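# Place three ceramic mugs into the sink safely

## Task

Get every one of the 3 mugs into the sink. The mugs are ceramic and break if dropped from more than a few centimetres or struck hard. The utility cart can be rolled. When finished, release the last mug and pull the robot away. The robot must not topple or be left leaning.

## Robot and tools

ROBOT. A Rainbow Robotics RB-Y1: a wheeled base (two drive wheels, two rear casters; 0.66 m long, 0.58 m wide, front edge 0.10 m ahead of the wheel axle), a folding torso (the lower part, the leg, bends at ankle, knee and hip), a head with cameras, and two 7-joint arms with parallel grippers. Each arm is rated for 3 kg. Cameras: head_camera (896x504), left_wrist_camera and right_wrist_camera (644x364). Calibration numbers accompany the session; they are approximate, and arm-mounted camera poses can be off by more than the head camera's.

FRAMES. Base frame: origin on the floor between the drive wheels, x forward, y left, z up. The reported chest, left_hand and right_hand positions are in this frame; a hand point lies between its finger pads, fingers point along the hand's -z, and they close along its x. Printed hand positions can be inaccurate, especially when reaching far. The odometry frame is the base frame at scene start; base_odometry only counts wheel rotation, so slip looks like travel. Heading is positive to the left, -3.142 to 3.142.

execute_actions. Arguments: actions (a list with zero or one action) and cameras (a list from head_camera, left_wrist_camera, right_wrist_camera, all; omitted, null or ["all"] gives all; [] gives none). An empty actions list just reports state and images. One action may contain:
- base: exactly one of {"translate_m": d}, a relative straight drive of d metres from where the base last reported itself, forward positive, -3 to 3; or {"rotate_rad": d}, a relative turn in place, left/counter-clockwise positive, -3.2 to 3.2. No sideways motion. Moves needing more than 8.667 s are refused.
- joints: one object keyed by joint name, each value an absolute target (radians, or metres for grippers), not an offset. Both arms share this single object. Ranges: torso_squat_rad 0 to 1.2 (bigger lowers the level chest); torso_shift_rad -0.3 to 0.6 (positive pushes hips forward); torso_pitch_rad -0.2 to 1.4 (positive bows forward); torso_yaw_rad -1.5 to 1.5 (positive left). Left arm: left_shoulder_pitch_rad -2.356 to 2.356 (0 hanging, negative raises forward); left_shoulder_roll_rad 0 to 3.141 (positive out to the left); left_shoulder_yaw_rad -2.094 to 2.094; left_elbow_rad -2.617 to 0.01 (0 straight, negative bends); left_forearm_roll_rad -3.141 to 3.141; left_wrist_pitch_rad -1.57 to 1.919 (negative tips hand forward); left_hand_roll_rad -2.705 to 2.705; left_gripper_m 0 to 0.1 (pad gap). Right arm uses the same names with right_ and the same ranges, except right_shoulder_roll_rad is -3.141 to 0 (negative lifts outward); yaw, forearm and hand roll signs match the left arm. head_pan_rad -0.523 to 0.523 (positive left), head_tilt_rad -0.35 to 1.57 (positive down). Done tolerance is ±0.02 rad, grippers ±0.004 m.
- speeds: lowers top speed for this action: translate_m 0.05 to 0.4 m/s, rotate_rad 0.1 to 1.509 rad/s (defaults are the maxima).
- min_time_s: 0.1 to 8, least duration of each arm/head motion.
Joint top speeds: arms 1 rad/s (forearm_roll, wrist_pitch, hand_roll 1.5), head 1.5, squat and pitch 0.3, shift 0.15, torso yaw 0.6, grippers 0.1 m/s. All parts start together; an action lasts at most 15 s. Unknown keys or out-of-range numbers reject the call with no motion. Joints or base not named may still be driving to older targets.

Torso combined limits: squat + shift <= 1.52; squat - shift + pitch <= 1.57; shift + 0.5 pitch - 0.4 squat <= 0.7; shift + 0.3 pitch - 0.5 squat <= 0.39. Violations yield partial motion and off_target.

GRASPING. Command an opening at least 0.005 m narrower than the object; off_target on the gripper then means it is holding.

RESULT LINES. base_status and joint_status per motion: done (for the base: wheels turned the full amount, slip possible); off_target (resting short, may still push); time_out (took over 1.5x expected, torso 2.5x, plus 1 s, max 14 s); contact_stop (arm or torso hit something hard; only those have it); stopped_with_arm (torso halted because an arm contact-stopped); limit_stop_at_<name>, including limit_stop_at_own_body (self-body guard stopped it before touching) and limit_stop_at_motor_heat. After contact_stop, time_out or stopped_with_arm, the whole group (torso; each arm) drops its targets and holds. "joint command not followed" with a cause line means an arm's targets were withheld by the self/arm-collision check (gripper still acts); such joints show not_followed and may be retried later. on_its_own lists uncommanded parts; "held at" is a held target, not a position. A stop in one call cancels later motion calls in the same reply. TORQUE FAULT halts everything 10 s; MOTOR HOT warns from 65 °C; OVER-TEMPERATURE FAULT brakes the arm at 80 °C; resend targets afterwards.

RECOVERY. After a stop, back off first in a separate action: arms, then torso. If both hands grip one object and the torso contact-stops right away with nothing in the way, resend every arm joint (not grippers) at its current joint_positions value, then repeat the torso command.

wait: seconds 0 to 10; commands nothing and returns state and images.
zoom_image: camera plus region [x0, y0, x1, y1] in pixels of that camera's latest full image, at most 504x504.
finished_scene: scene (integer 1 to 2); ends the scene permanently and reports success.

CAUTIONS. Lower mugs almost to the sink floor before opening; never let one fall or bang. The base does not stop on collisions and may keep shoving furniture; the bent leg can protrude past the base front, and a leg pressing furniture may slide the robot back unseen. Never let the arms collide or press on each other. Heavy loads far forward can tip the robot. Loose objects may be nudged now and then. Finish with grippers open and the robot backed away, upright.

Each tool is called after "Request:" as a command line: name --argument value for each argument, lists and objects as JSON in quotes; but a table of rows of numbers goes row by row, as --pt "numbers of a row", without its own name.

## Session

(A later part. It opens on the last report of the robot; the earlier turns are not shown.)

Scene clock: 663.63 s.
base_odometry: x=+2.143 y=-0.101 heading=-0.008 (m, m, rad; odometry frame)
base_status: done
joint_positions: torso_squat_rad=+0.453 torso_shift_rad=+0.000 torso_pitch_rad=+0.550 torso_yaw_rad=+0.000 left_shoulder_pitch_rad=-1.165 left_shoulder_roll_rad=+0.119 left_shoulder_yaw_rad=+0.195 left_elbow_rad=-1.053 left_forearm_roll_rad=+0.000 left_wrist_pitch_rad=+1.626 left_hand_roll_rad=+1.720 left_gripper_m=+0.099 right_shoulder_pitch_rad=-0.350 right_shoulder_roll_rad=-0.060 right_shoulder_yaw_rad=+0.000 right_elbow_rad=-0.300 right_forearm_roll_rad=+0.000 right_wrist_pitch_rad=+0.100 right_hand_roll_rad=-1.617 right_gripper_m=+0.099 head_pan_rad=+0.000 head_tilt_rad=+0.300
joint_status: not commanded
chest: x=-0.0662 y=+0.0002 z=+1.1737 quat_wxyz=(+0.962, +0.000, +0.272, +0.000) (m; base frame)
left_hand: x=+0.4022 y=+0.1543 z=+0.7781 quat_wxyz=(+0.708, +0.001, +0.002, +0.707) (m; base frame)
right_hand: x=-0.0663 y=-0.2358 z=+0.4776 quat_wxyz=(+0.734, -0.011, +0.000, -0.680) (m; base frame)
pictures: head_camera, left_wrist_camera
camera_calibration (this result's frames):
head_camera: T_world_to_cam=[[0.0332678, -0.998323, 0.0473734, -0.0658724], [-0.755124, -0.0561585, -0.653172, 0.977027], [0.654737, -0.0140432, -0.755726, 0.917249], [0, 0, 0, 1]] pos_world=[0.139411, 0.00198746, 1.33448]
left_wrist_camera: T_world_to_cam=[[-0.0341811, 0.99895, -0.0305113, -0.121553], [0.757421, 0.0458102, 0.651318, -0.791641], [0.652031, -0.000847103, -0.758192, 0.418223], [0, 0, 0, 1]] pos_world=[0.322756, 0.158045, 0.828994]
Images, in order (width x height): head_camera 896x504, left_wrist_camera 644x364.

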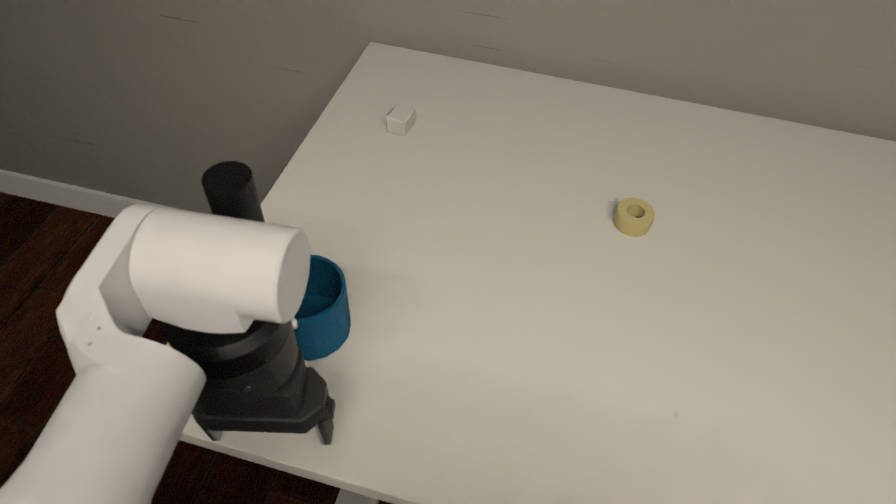

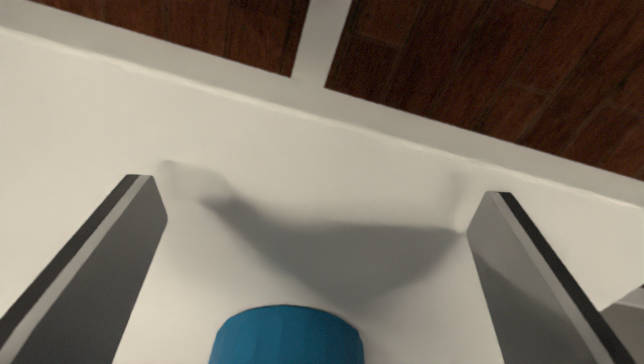

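Request:
execute_actions --actions '[{"base":{"translate_m":0.138},"joints":{"left_shoulder_pitch_rad":-1.1686,"left_shoulder_roll_rad":0.1025,"left_shoulder_yaw_rad":0.171,"left_hand_roll_rad":1.75},"min_time_s":0.4}]' --cameras '["head_camera","left_wrist_camera"]'

Scene clock: 681.10 s.
base_odometry: x=+2.281 y=-0.103 heading=-0.008 (m, m, rad; odometry frame)
base_status: done
joint_positions: torso_squat_rad=+0.453 torso_shift_rad=+0.000 torso_pitch_rad=+0.550 torso_yaw_rad=+0.000 left_shoulder_pitch_rad=-1.169 left_shoulder_roll_rad=+0.103 left_shoulder_yaw_rad=+0.171 left_elbow_rad=-1.053 left_forearm_roll_rad=+0.000 left_wrist_pitch_rad=+1.626 left_hand_roll_rad=+1.750 left_gripper_m=+0.099 right_shoulder_pitch_rad=-0.350 right_shoulder_roll_rad=-0.060 right_shoulder_yaw_rad=+0.000 right_elbow_rad=-0.300 right_forearm_roll_rad=+0.000 right_wrist_pitch_rad=+0.100 right_hand_roll_rad=-1.617 right_gripper_m=+0.099 head_pan_rad=+0.000 head_tilt_rad=+0.300
joint_status: all done
chest: x=-0.0662 y=+0.0002 z=+1.1737 quat_wxyz=(+0.962, +0.000, +0.272, +0.000) (m; base frame)
left_hand: x=+0.4002 y=+0.1412 z=+0.7783 quat_wxyz=(+0.708, +0.000, +0.002, +0.707) (m; base frame)
right_hand: x=-0.0663 y=-0.2358 z=+0.4776 quat_wxyz=(+0.734, -0.011, +0.000, -0.680) (m; base frame)
pictures: head_camera, left_wrist_camera
camera_calibration (this result's frames):
head_camera: T_world_to_cam=[[0.0332705, -0.998323, 0.0473713, -0.0658711], [-0.755167, -0.0561582, -0.653123, 0.976998], [0.654688, -0.0140435, -0.755769, 0.917258], [0, 0, 0, 1]] pos_world=[0.13947, 0.00198732, 1.33446]
left_wrist_camera: T_world_to_cam=[[-0.0341241, 0.998928, -0.0312689, -0.107965], [0.757307, 0.0462611, 0.651419, -0.789728], [0.652167, -0.00145104, -0.758074, 0.41957], [0, 0, 0, 1]] pos_world=[0.320752, 0.144992, 0.829133]
Images, in order (width x height): head_camera 896x504, left_wrist_camera 644x364.

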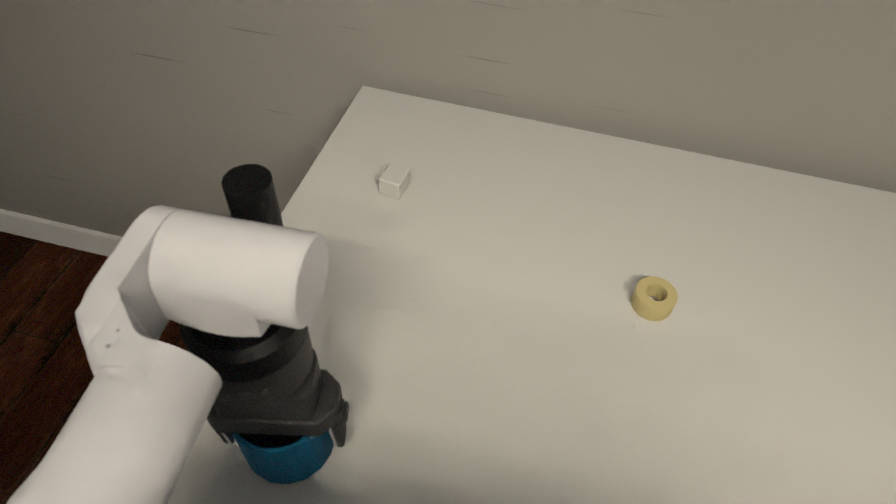

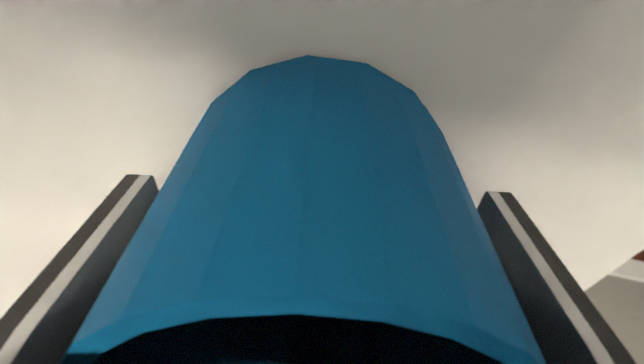

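Request:
execute_actions --actions '[{"joints":{"left_gripper_m":0.078}}]' --cameras '["left_wrist_camera"]'

Scene clock: 687.70 s.
base_odometry: x=+2.281 y=-0.103 heading=-0.008 (m, m, rad; odometry frame)
base_status: not commanded
joint_positions: torso_squat_rad=+0.453 torso_shift_rad=+0.000 torso_pitch_rad=+0.550 torso_yaw_rad=+0.000 left_shoulder_pitch_rad=-1.169 left_shoulder_roll_rad=+0.103 left_shoulder_yaw_rad=+0.171 left_elbow_rad=-1.053 left_forearm_roll_rad=+0.000 left_wrist_pitch_rad=+1.626 left_hand_roll_rad=+1.750 left_gripper_m=+0.090 right_shoulder_pitch_rad=-0.350 right_shoulder_roll_rad=-0.060 right_shoulder_yaw_rad=+0.000 right_elbow_rad=-0.300 right_forearm_roll_rad=+0.000 right_wrist_pitch_rad=+0.100 right_hand_roll_rad=-1.617 right_gripper_m=+0.099 head_pan_rad=+0.000 head_tilt_rad=+0.300
joint_status: left_gripper_m off_target (ended at +0.090, target +0.078)
chest: x=-0.0662 y=+0.0002 z=+1.1737 quat_wxyz=(+0.962, +0.000, +0.272, +0.000) (m; base frame)
left_hand: x=+0.4002 y=+0.1412 z=+0.7783 quat_wxyz=(+0.708, +0.000, +0.002, +0.707) (m; base frame)
right_hand: x=-0.0663 y=-0.2358 z=+0.4776 quat_wxyz=(+0.734, -0.011, +0.000, -0.680) (m; base frame)
pictures: left_wrist_camera
camera_calibration (this result's frames):
left_wrist_camera: T_world_to_cam=[[-0.0341086, 0.998929, -0.0312735, -0.107958], [0.757303, 0.0462525, 0.651424, -0.789727], [0.652173, -0.00146436, -0.758069, 0.419576], [0, 0, 0, 1]] pos_world=[0.320744, 0.144984, 0.829138]
Images, in order (width x height): left_wrist_camera 644x364.

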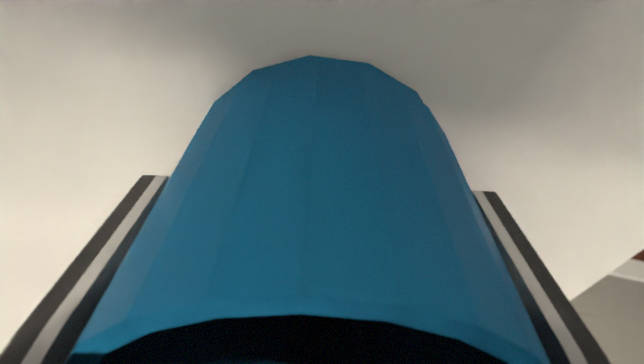

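Request:
execute_actions --actions '[{"base":{"translate_m":-1.1},"joints":{"torso_squat_rad":0.12,"torso_pitch_rad":0.25}}]' --cameras '["left_wrist_camera"]'

Request:
execute_actions --actions '[{"base":{"rotate_rad":3.12},"joints":{"left_shoulder_pitch_rad":-1.159,"left_shoulder_roll_rad":0.146,"left_shoulder_yaw_rad":0.236,"left_hand_roll_rad":0.28,"head_tilt_rad":0.1},"min_time_s":3}]' --cameras '["head_camera","left_wrist_camera"]'

Scene clock: 785.50 s.
base_odometry: x=+1.181 y=-0.095 heading=-0.006 (m, m, rad; odometry frame)
base_status: done
joint_positions: torso_squat_rad=+0.120 torso_shift_rad=+0.000 torso_pitch_rad=+0.250 torso_yaw_rad=+0.000 left_shoulder_pitch_rad=-1.168 left_shoulder_roll_rad=+0.103 left_shoulder_yaw_rad=+0.171 left_elbow_rad=-1.053 left_forearm_roll_rad=+0.000 left_wrist_pitch_rad=+1.626 left_hand_roll_rad=+1.750 left_gripper_m=+0.090 right_shoulder_pitch_rad=-0.350 right_shoulder_roll_rad=-0.060 right_shoulder_yaw_rad=+0.000 right_elbow_rad=-0.300 right_forearm_roll_rad=+0.000 right_wrist_pitch_rad=+0.100 right_hand_roll_rad=-1.617 right_gripper_m=+0.099 head_pan_rad=+0.000 head_tilt_rad=+0.300
joint_status: all done
chest: x=-0.1514 y=+0.0003 z=+1.2753 quat_wxyz=(+0.992, +0.000, +0.125, +0.000) (m; base frame)
left_hand: x=+0.4109 y=+0.1414 z=+1.0352 quat_wxyz=(+0.700, -0.105, -0.104, +0.699) (m; base frame)
right_hand: x=+0.0541 y=-0.2358 z=+0.6102 quat_wxyz=(+0.725, +0.090, -0.109, -0.674) (m; base frame)
pictures: left_wrist_camera
camera_calibration (this result's frames):
left_wrist_camera: T_world_to_cam=[[-0.0235629, 0.998925, -0.0399313, -0.0950893], [0.531323, 0.0463473, 0.845901, -1.07364], [0.846842, -0.00128455, -0.531843, 0.293164], [0, 0, 0, 1]] pos_world=[0.319946, 0.145124, 1.06031]
Images, in order (width x height): left_wrist_camera 644x364.

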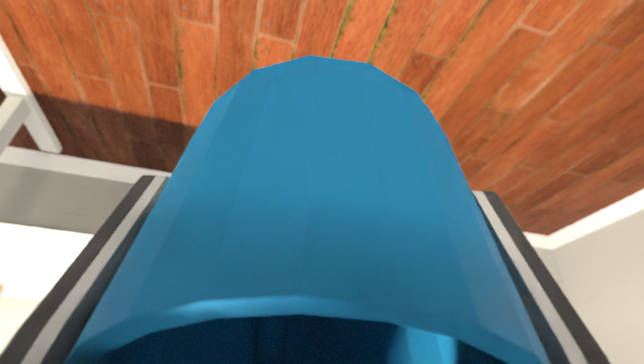

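Scene clock: 790.83 s.
base_odometry: x=+1.181 y=-0.095 heading=+3.114 (m, m, rad; odometry frame)
base_status: done
joint_positions: torso_squat_rad=+0.120 torso_shift_rad=+0.000 torso_pitch_rad=+0.250 torso_yaw_rad=+0.000 left_shoulder_pitch_rad=-1.159 left_shoulder_roll_rad=+0.146 left_shoulder_yaw_rad=+0.236 left_elbow_rad=-1.053 left_forearm_roll_rad=+0.000 left_wrist_pitch_rad=+1.626 left_hand_roll_rad=+0.280 left_gripper_m=+0.090 right_shoulder_pitch_rad=-0.350 right_shoulder_roll_rad=-0.060 right_shoulder_yaw_rad=+0.000 right_elbow_rad=-0.300 right_forearm_roll_rad=+0.000 right_wrist_pitch_rad=+0.100 right_hand_roll_rad=-1.617 right_gripper_m=+0.099 head_pan_rad=+0.000 head_tilt_rad=+0.100
joint_status: all done
chest: x=-0.1514 y=+0.0003 z=+1.2753 quat_wxyz=(+0.992, +0.000, +0.125, +0.000) (m; base frame)
left_hand: x=+0.4156 y=+0.1763 z=+1.0364 quat_wxyz=(+0.985, -0.014, -0.147, +0.089) (m; base frame)
right_hand: x=+0.0541 y=-0.2358 z=+0.6102 quat_wxyz=(+0.725, +0.090, -0.109, -0.674) (m; base frame)
pictures: head_camera, left_wrist_camera
camera_calibration (this result's frames):
head_camera: T_world_to_cam=[[0.00658966, -0.998318, 0.0576052, -0.0845558], [-0.349502, -0.0562727, -0.935244, 1.40412], [0.936912, -0.0139702, -0.349285, 0.534211], [0, 0, 0, 1]] pos_world=[-0.00920768, 0.0020633, 1.50466]
left_wrist_camera: T_world_to_cam=[[0.942429, 0.213379, 0.25748, -0.700969], [-0.0192934, -0.733988, 0.678889, -0.539383], [0.333848, -0.644772, -0.687615, 0.77798], [0, 0, 0, 1]] pos_world=[0.39048, 0.255292, 1.08162]
Images, in order (width x height): head_camera 896x504, left_wrist_camera 644x364.

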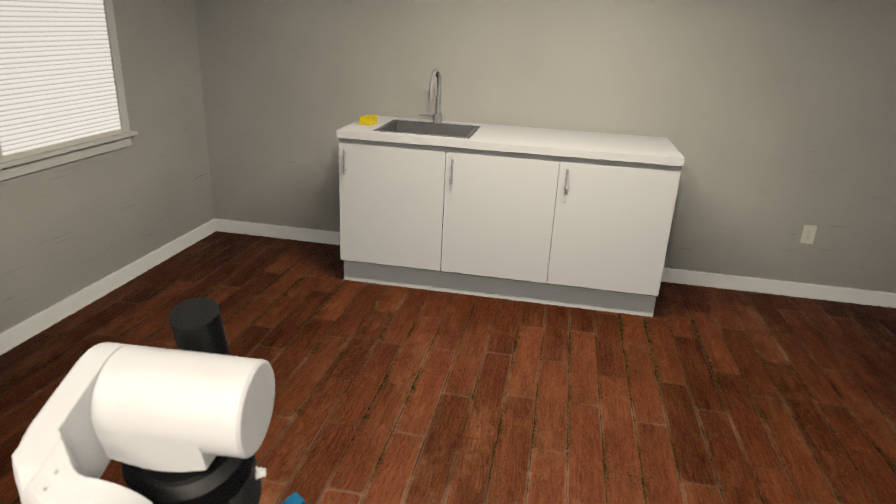

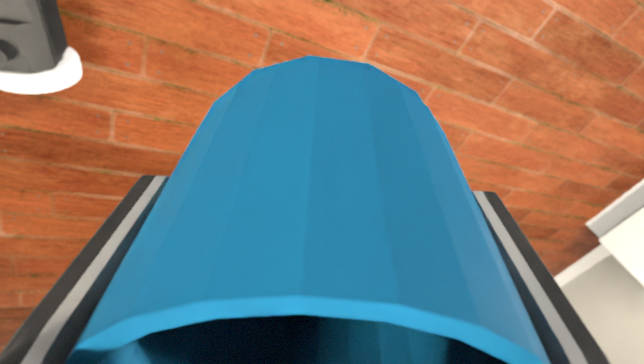

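Request:
execute_actions --actions '[{"base":{"translate_m":2.72},"joints":{"head_tilt_rad":0.5,"torso_shift_rad":0.08,"head_pan_rad":0.0}}]' --cameras '["head_camera"]'

Scene clock: 806.47 s.
base_odometry: x=-1.538 y=-0.019 heading=+3.114 (m, m, rad; odometry frame)
base_status: done
joint_positions: torso_squat_rad=+0.120 torso_shift_rad=+0.080 torso_pitch_rad=+0.250 torso_yaw_rad=+0.000 left_shoulder_pitch_rad=-1.159 left_shoulder_roll_rad=+0.146 left_shoulder_yaw_rad=+0.236 left_elbow_rad=-1.053 left_forearm_roll_rad=+0.000 left_wrist_pitch_rad=+1.626 left_hand_roll_rad=+0.280 left_gripper_m=+0.090 right_shoulder_pitch_rad=-0.350 right_shoulder_roll_rad=-0.060 right_shoulder_yaw_rad=+0.000 right_elbow_rad=-0.300 right_forearm_roll_rad=+0.000 right_wrist_pitch_rad=+0.100 right_hand_roll_rad=-1.617 right_gripper_m=+0.099 head_pan_rad=+0.000 head_tilt_rad=+0.500
joint_status: all done
chest: x=-0.0958 y=+0.0003 z=+1.2730 quat_wxyz=(+0.992, +0.000, +0.125, +0.000) (m; base frame)
left_hand: x=+0.4711 y=+0.1763 z=+1.0340 quat_wxyz=(+0.985, -0.014, -0.147, +0.089) (m; base frame)
right_hand: x=+0.1097 y=-0.2357 z=+0.6080 quat_wxyz=(+0.725, +0.090, -0.109, -0.674) (m; base frame)
pictures: head_camera
camera_calibration (this result's frames):
head_camera: T_world_to_cam=[[0.0285257, -0.99832, 0.0504271, -0.073756], [-0.686192, -0.0562405, -0.725243, 1.10616], [0.726861, -0.0139146, -0.686644, 0.969082], [0, 0, 0, 1]] pos_world=[0.0567525, 0.00206311, 1.47137]
Images, in order (width x height): head_camera 896x504.

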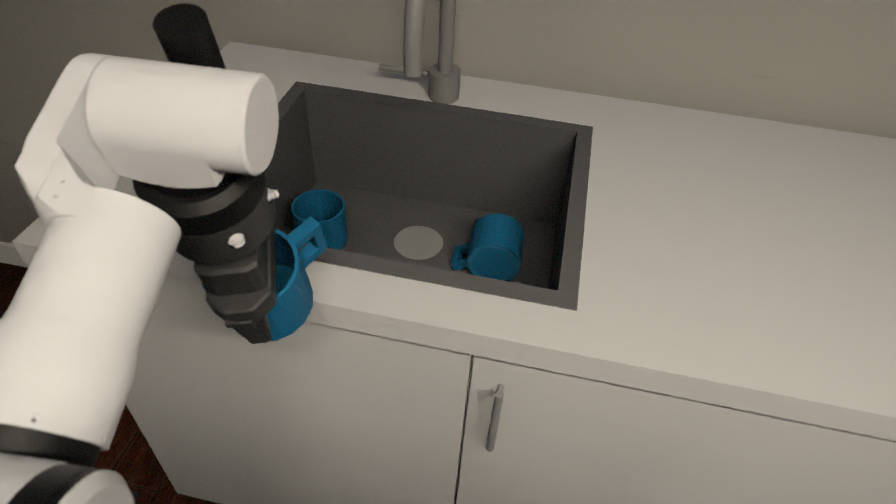

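Request:
execute_actions --actions '[{"base":{"translate_m":0.298},"joints":{"left_shoulder_pitch_rad":-1.167,"left_shoulder_roll_rad":0.108,"left_shoulder_yaw_rad":0.179,"left_hand_roll_rad":0.33,"head_tilt_rad":0.7,"head_pan_rad":0.15},"min_time_s":1}]' --cameras '["head_camera","left_wrist_camera"]'

Scene clock: 841.97 s.
base_odometry: x=-1.836 y=-0.011 heading=+3.114 (m, m, rad; odometry frame)
base_status: done
joint_positions: torso_squat_rad=+0.120 torso_shift_rad=+0.080 torso_pitch_rad=+0.250 torso_yaw_rad=+0.000 left_shoulder_pitch_rad=-1.167 left_shoulder_roll_rad=+0.108 left_shoulder_yaw_rad=+0.179 left_elbow_rad=-1.053 left_forearm_roll_rad=+0.000 left_wrist_pitch_rad=+1.626 left_hand_roll_rad=+0.330 left_gripper_m=+0.090 right_shoulder_pitch_rad=-0.350 right_shoulder_roll_rad=-0.060 right_shoulder_yaw_rad=+0.000 right_elbow_rad=-0.300 right_forearm_roll_rad=+0.000 right_wrist_pitch_rad=+0.100 right_hand_roll_rad=-1.617 right_gripper_m=+0.099 head_pan_rad=+0.150 head_tilt_rad=+0.700
joint_status: all done
chest: x=-0.0957 y=+0.0003 z=+1.2730 quat_wxyz=(+0.992, +0.000, +0.125, +0.000) (m; base frame)
left_hand: x=+0.4671 y=+0.1460 z=+1.0326 quat_wxyz=(+0.986, -0.013, -0.147, +0.079) (m; base frame)
right_hand: x=+0.1098 y=-0.2357 z=+0.6080 quat_wxyz=(+0.725, +0.090, -0.109, -0.674) (m; base frame)
pictures: head_camera, left_wrist_camera
camera_calibration (this result's frames):
head_camera: T_world_to_cam=[[0.182227, -0.983233, 0.00684927, -0.0062539], [-0.801453, -0.152565, -0.57827, 0.888586], [0.569619, 0.0998871, -0.815816, 1.15383], [0, 0, 0, 1]] pos_world=[0.0560572, 0.0141658, 1.4552]
left_wrist_camera: T_world_to_cam=[[0.946569, 0.193921, 0.257684, -0.741375], [-0.0328629, -0.736862, 0.675244, -0.547495], [0.320822, -0.647634, -0.691118, 0.748753], [0, 0, 0, 1]] pos_world=[0.443554, 0.225258, 1.07821]
Images, in order (width x height): head_camera 896x504, left_wrist_camera 644x364.

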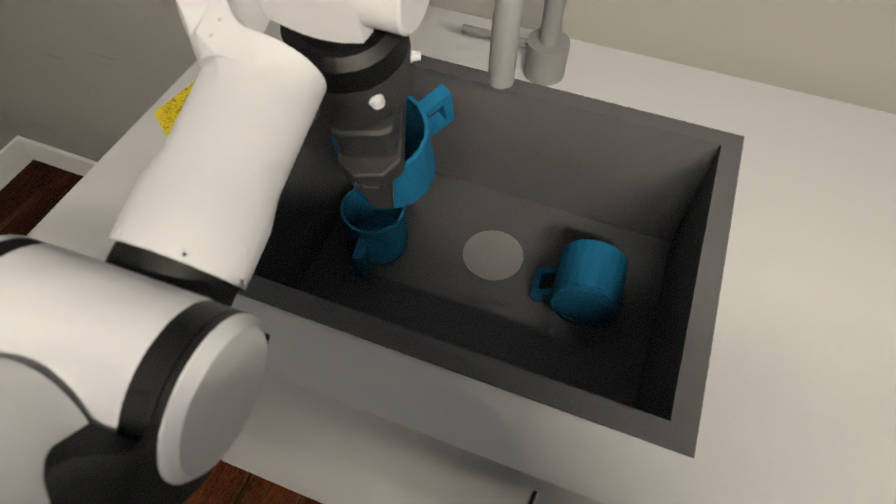

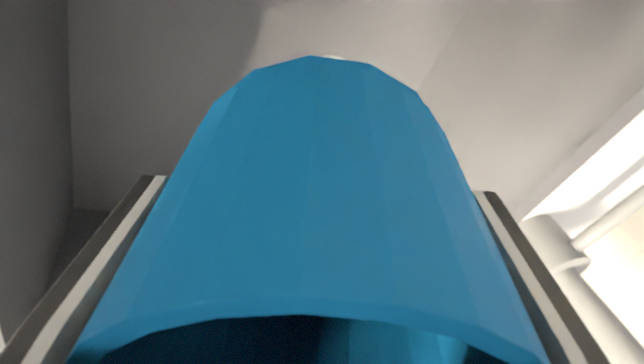

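Request:
execute_actions --actions '[{"joints":{"torso_squat_rad":0.46,"torso_pitch_rad":0.55,"left_shoulder_pitch_rad":-1.17,"left_shoulder_roll_rad":0.096,"left_shoulder_yaw_rad":0.161,"left_hand_roll_rad":0.352,"head_tilt_rad":0.55},"min_time_s":0.5}]' --cameras '["head_camera","left_wrist_camera"]'

Scene clock: 865.70 s.
base_odometry: x=-1.836 y=-0.011 heading=+3.114 (m, m, rad; odometry frame)
base_status: not commanded
joint_positions: torso_squat_rad=+0.460 torso_shift_rad=+0.080 torso_pitch_rad=+0.550 torso_yaw_rad=+0.000 left_shoulder_pitch_rad=-1.170 left_shoulder_roll_rad=+0.096 left_shoulder_yaw_rad=+0.161 left_elbow_rad=-1.053 left_forearm_roll_rad=+0.000 left_wrist_pitch_rad=+1.626 left_hand_roll_rad=+0.352 left_gripper_m=+0.090 right_shoulder_pitch_rad=-0.350 right_shoulder_roll_rad=-0.060 right_shoulder_yaw_rad=+0.000 right_elbow_rad=-0.300 right_forearm_roll_rad=+0.000 right_wrist_pitch_rad=+0.100 right_hand_roll_rad=-1.617 right_gripper_m=+0.099 head_pan_rad=+0.150 head_tilt_rad=+0.550
joint_status: all done
chest: x=-0.0160 y=+0.0002 z=+1.1695 quat_wxyz=(+0.962, +0.000, +0.272, +0.000) (m; base frame)
left_hand: x=+0.4493 y=+0.1361 z=+0.7740 quat_wxyz=(+0.997, -0.001, +0.002, +0.080) (m; base frame)
right_hand: x=-0.0162 y=-0.2358 z=+0.4734 quat_wxyz=(+0.734, -0.011, +0.000, -0.680) (m; base frame)
pictures: head_camera, left_wrist_camera
camera_calibration (this result's frames):
head_camera: T_world_to_cam=[[0.17094, -0.984458, -0.0402825, 0.0343373], [-0.88108, -0.134435, -0.453458, 0.760405], [0.440995, 0.113006, -0.890367, 1.08299], [0, 0, 0, 1]] pos_world=[0.186513, 0.0136435, 1.31046]
left_wrist_camera: T_world_to_cam=[[0.980584, 0.193347, -0.0327255, -0.446401], [0.16713, -0.736718, 0.655221, -0.455046], [0.102576, -0.647969, -0.754728, 0.716662], [0, 0, 0, 1]] pos_world=[0.440273, 0.215445, 0.824432]
Images, in order (width x height): head_camera 896x504, left_wrist_camera 644x364.

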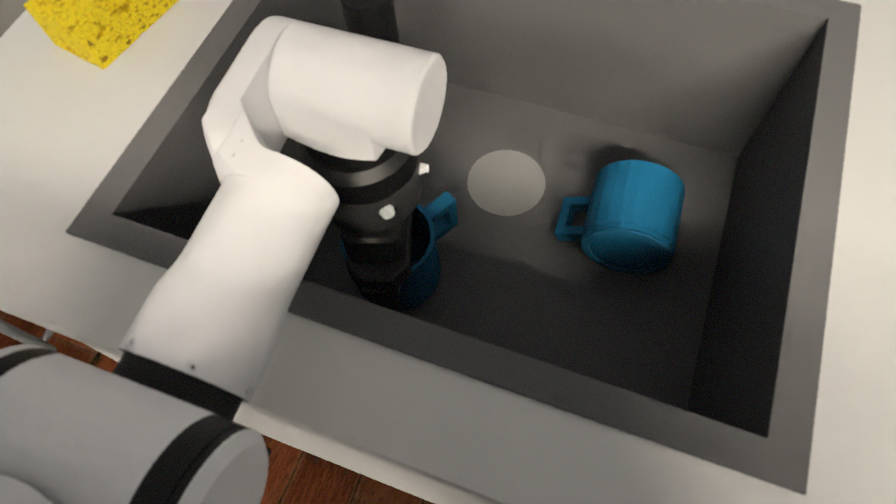

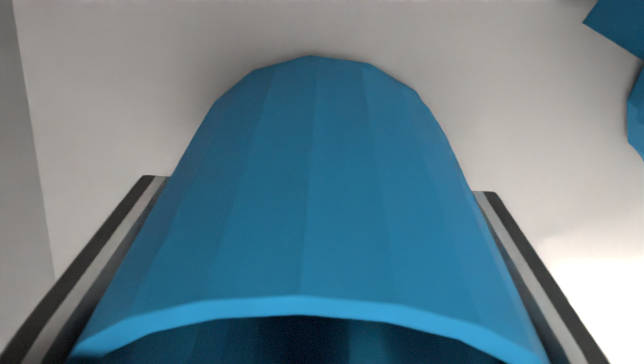

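Request:
execute_actions --actions '[{"joints":{"torso_squat_rad":0.481}}]' --cameras '[]'

Request:
execute_actions --actions '[{"joints":{"left_gripper_m":0.1}}]' --cameras '["left_wrist_camera"]'

Scene clock: 870.93 s.
base_odometry: x=-1.836 y=-0.011 heading=+3.114 (m, m, rad; odometry frame)
base_status: not commanded
joint_positions: torso_squat_rad=+0.481 torso_shift_rad=+0.080 torso_pitch_rad=+0.549 torso_yaw_rad=+0.000 left_shoulder_pitch_rad=-1.171 left_shoulder_roll_rad=+0.096 left_shoulder_yaw_rad=+0.161 left_elbow_rad=-1.054 left_forearm_roll_rad=+0.000 left_wrist_pitch_rad=+1.626 left_hand_roll_rad=+0.352 left_gripper_m=+0.090 right_shoulder_pitch_rad=-0.350 right_shoulder_roll_rad=-0.060 right_shoulder_yaw_rad=+0.000 right_elbow_rad=-0.300 right_forearm_roll_rad=+0.000 right_wrist_pitch_rad=+0.100 right_hand_roll_rad=-1.617 right_gripper_m=+0.099 head_pan_rad=+0.150 head_tilt_rad=+0.550
joint_status: all done
chest: x=-0.0171 y=+0.0002 z=+1.1630 quat_wxyz=(+0.963, +0.000, +0.271, +0.000) (m; base frame)
left_hand: x=+0.4495 y=+0.1358 z=+0.7689 quat_wxyz=(+0.997, -0.001, +0.000, +0.079) (m; base frame)
right_hand: x=-0.0166 y=-0.2358 z=+0.4669 quat_wxyz=(+0.734, -0.011, +0.000, -0.680) (m; base frame)
pictures: none
No camera images: the call's "cameras" was empty. Leave "cameras" out to get every camera's image.

Scene clock: 871.63 s.
base_odometry: x=-1.836 y=-0.011 heading=+3.114 (m, m, rad; odometry frame)
base_status: not commanded
joint_positions: torso_squat_rad=+0.481 torso_shift_rad=+0.080 torso_pitch_rad=+0.550 torso_yaw_rad=+0.000 left_shoulder_pitch_rad=-1.171 left_shoulder_roll_rad=+0.096 left_shoulder_yaw_rad=+0.161 left_elbow_rad=-1.053 left_forearm_roll_rad=+0.000 left_wrist_pitch_rad=+1.626 left_hand_roll_rad=+0.352 left_gripper_m=+0.099 right_shoulder_pitch_rad=-0.350 right_shoulder_roll_rad=-0.060 right_shoulder_yaw_rad=+0.000 right_elbow_rad=-0.300 right_forearm_roll_rad=+0.000 right_wrist_pitch_rad=+0.100 right_hand_roll_rad=-1.617 right_gripper_m=+0.099 head_pan_rad=+0.150 head_tilt_rad=+0.550
joint_status: all done
chest: x=-0.0168 y=+0.0002 z=+1.1629 quat_wxyz=(+0.962, +0.000, +0.271, +0.000) (m; base frame)
left_hand: x=+0.4491 y=+0.1359 z=+0.7681 quat_wxyz=(+0.997, -0.001, +0.001, +0.079) (m; base frame)
right_hand: x=-0.0167 y=-0.2358 z=+0.4668 quat_wxyz=(+0.734, -0.011, +0.000, -0.680) (m; base frame)
pictures: left_wrist_camera
camera_calibration (this result's frames):
left_wrist_camera: T_world_to_cam=[[0.980691, 0.193072, -0.0311288, -0.447659], [0.165838, -0.736649, 0.655627, -0.451037], [0.103652, -0.648129, -0.754443, 0.711397], [0, 0, 0, 1]] pos_world=[0.440076, 0.215252, 0.818486]
Images, in order (width x height): left_wrist_camera 644x364.

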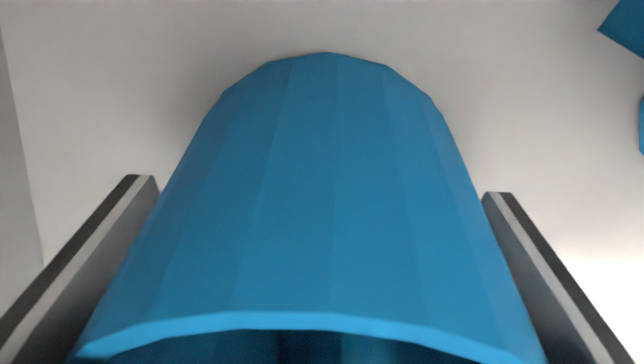

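Request:
execute_actions --actions '[{"joints":{"torso_squat_rad":0.16}}]' --cameras '["left_wrist_camera"]'

Request:
execute_actions --actions '[{"joints":{"torso_pitch_rad":0.34,"torso_squat_rad":0.05}}]' --cameras '["head_camera"]'

Scene clock: 890.00 s.
base_odometry: x=-1.836 y=-0.011 heading=+3.114 (m, m, rad; odometry frame)
base_status: not commanded
joint_positions: torso_squat_rad=+0.160 torso_shift_rad=+0.080 torso_pitch_rad=+0.550 torso_yaw_rad=+0.000 left_shoulder_pitch_rad=-1.170 left_shoulder_roll_rad=+0.096 left_shoulder_yaw_rad=+0.161 left_elbow_rad=-1.053 left_forearm_roll_rad=+0.000 left_wrist_pitch_rad=+1.626 left_hand_roll_rad=+0.352 left_gripper_m=+0.099 right_shoulder_pitch_rad=-0.350 right_shoulder_roll_rad=-0.060 right_shoulder_yaw_rad=+0.000 right_elbow_rad=-0.300 right_forearm_roll_rad=+0.000 right_wrist_pitch_rad=+0.100 right_hand_roll_rad=-1.617 right_gripper_m=+0.099 head_pan_rad=+0.150 head_tilt_rad=+0.550
joint_status: all done
chest: x=-0.0110 y=+0.0003 z=+1.2331 quat_wxyz=(+0.962, +0.000, +0.272, +0.000) (m; base frame)
left_hand: x=+0.4547 y=+0.1360 z=+0.8380 quat_wxyz=(+0.997, -0.001, +0.001, +0.079) (m; base frame)
right_hand: x=-0.0111 y=-0.2358 z=+0.5370 quat_wxyz=(+0.734, -0.011, +0.000, -0.680) (m; base frame)
pictures: left_wrist_camera
camera_calibration (this result's frames):
left_wrist_camera: T_world_to_cam=[[0.980666, 0.19311, -0.0316631, -0.450517], [0.166227, -0.736666, 0.655509, -0.497861], [0.10326, -0.648098, -0.754524, 0.763881], [0, 0, 0, 1]] pos_world=[0.445686, 0.215311, 0.888454]
Images, in order (width x height): left_wrist_camera 644x364.

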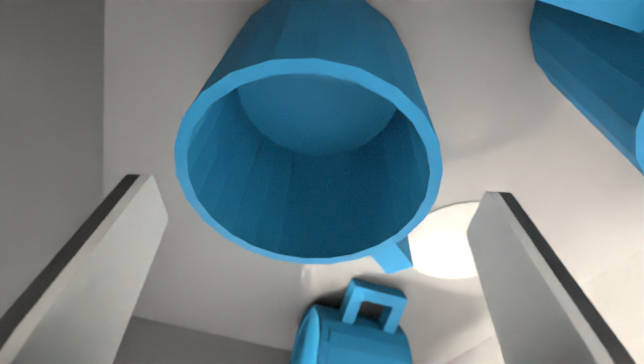

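Scene clock: 891.50 s.
base_odometry: x=-1.836 y=-0.011 heading=+3.114 (m, m, rad; odometry frame)
base_status: not commanded
joint_positions: torso_squat_rad=+0.050 torso_shift_rad=+0.080 torso_pitch_rad=+0.340 torso_yaw_rad=+0.000 left_shoulder_pitch_rad=-1.170 left_shoulder_roll_rad=+0.096 left_shoulder_yaw_rad=+0.161 left_elbow_rad=-1.053 left_forearm_roll_rad=+0.000 left_wrist_pitch_rad=+1.626 left_hand_roll_rad=+0.352 left_gripper_m=+0.099 right_shoulder_pitch_rad=-0.350 right_shoulder_roll_rad=-0.060 right_shoulder_yaw_rad=+0.000 right_elbow_rad=-0.300 right_forearm_roll_rad=+0.000 right_wrist_pitch_rad=+0.100 right_hand_roll_rad=-1.617 right_gripper_m=+0.099 head_pan_rad=+0.150 head_tilt_rad=+0.550
joint_status: all done
chest: x=-0.0690 y=+0.0003 z=+1.2691 quat_wxyz=(+0.986, +0.000, +0.169, +0.000) (m; base frame)
left_hand: x=+0.4688 y=+0.1361 z=+0.9798 quat_wxyz=(+0.991, -0.010, -0.103, +0.079) (m; base frame)
right_hand: x=+0.0761 y=-0.2358 z=+0.5883 quat_wxyz=(+0.730, +0.060, -0.077, -0.677) (m; base frame)
pictures: head_camera
camera_calibration (this result's frames):
head_camera: T_world_to_cam=[[0.175676, -0.984441, -0.00372235, 0.00137103], [-0.767025, -0.134506, -0.62736, 0.987488], [0.617099, 0.113067, -0.77872, 1.06549], [0, 0, 0, 1]] pos_world=[0.0996736, 0.0136999, 1.44924]
Images, in order (width x height): head_camera 896x504.

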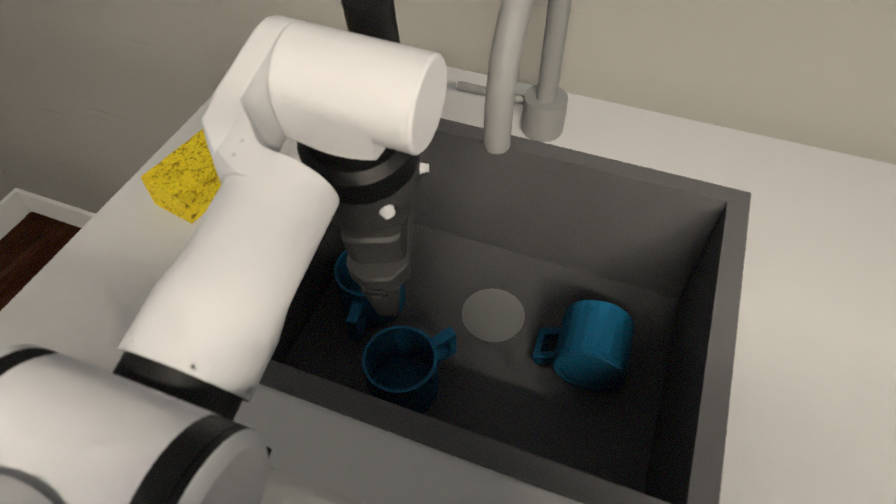

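Request:
execute_actions --actions '[{"base":{"translate_m":-0.65},"joints":{"torso_shift_rad":0.0,"torso_pitch_rad":0.1}}]' --cameras '["head_camera"]'

Scene clock: 897.33 s.
base_odometry: x=-1.186 y=-0.029 heading=+3.115 (m, m, rad; odometry frame)
base_status: done
joint_positions: torso_squat_rad=+0.050 torso_shift_rad=+0.000 torso_pitch_rad=+0.100 torso_yaw_rad=+0.000 left_shoulder_pitch_rad=-1.170 left_shoulder_roll_rad=+0.096 left_shoulder_yaw_rad=+0.161 left_elbow_rad=-1.053 left_forearm_roll_rad=+0.000 left_wrist_pitch_rad=+1.626 left_hand_roll_rad=+0.352 left_gripper_m=+0.099 right_shoulder_pitch_rad=-0.350 right_shoulder_roll_rad=-0.060 right_shoulder_yaw_rad=+0.000 right_elbow_rad=-0.300 right_forearm_roll_rad=+0.000 right_wrist_pitch_rad=+0.100 right_hand_roll_rad=-1.617 right_gripper_m=+0.099 head_pan_rad=+0.150 head_tilt_rad=+0.550
joint_status: all done
chest: x=-0.1972 y=+0.0003 z=+1.2875 quat_wxyz=(+0.999, +0.000, +0.050, +0.000) (m; base frame)
left_hand: x=+0.3940 y=+0.1362 z=+1.1343 quat_wxyz=(+0.972, -0.019, -0.221, +0.077) (m; base frame)
right_hand: x=+0.1056 y=-0.2357 z=+0.6607 quat_wxyz=(+0.715, +0.140, -0.163, -0.665) (m; base frame)
pictures: head_camera
camera_calibration (this result's frames):
head_camera: T_world_to_cam=[[0.171642, -0.98442, 0.038159, -0.0307568], [-0.595882, -0.134586, -0.791714, 1.14608], [0.784515, 0.113154, -0.609698, 0.974289], [0, 0, 0, 1]] pos_world=[-0.0761361, 0.0137253, 1.50257]
Images, in order (width x height): head_camera 896x504.

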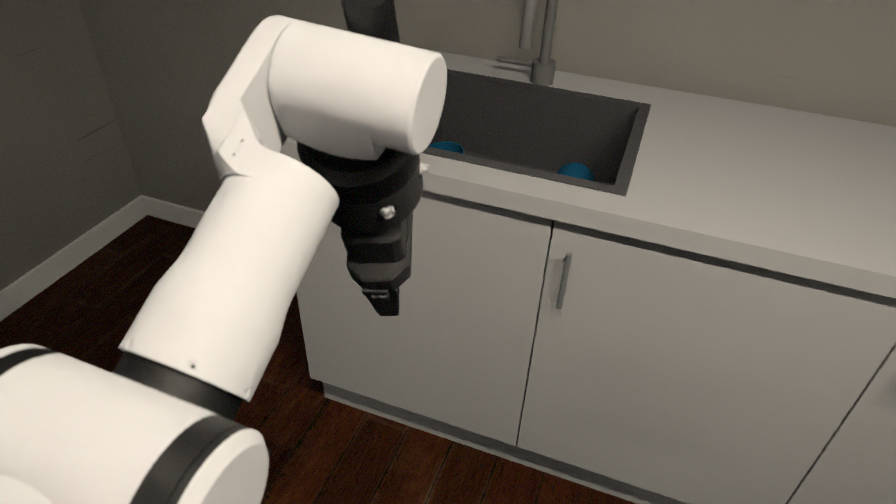

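Request:
finished_scene --scene 2

The scene is finished: the task was done.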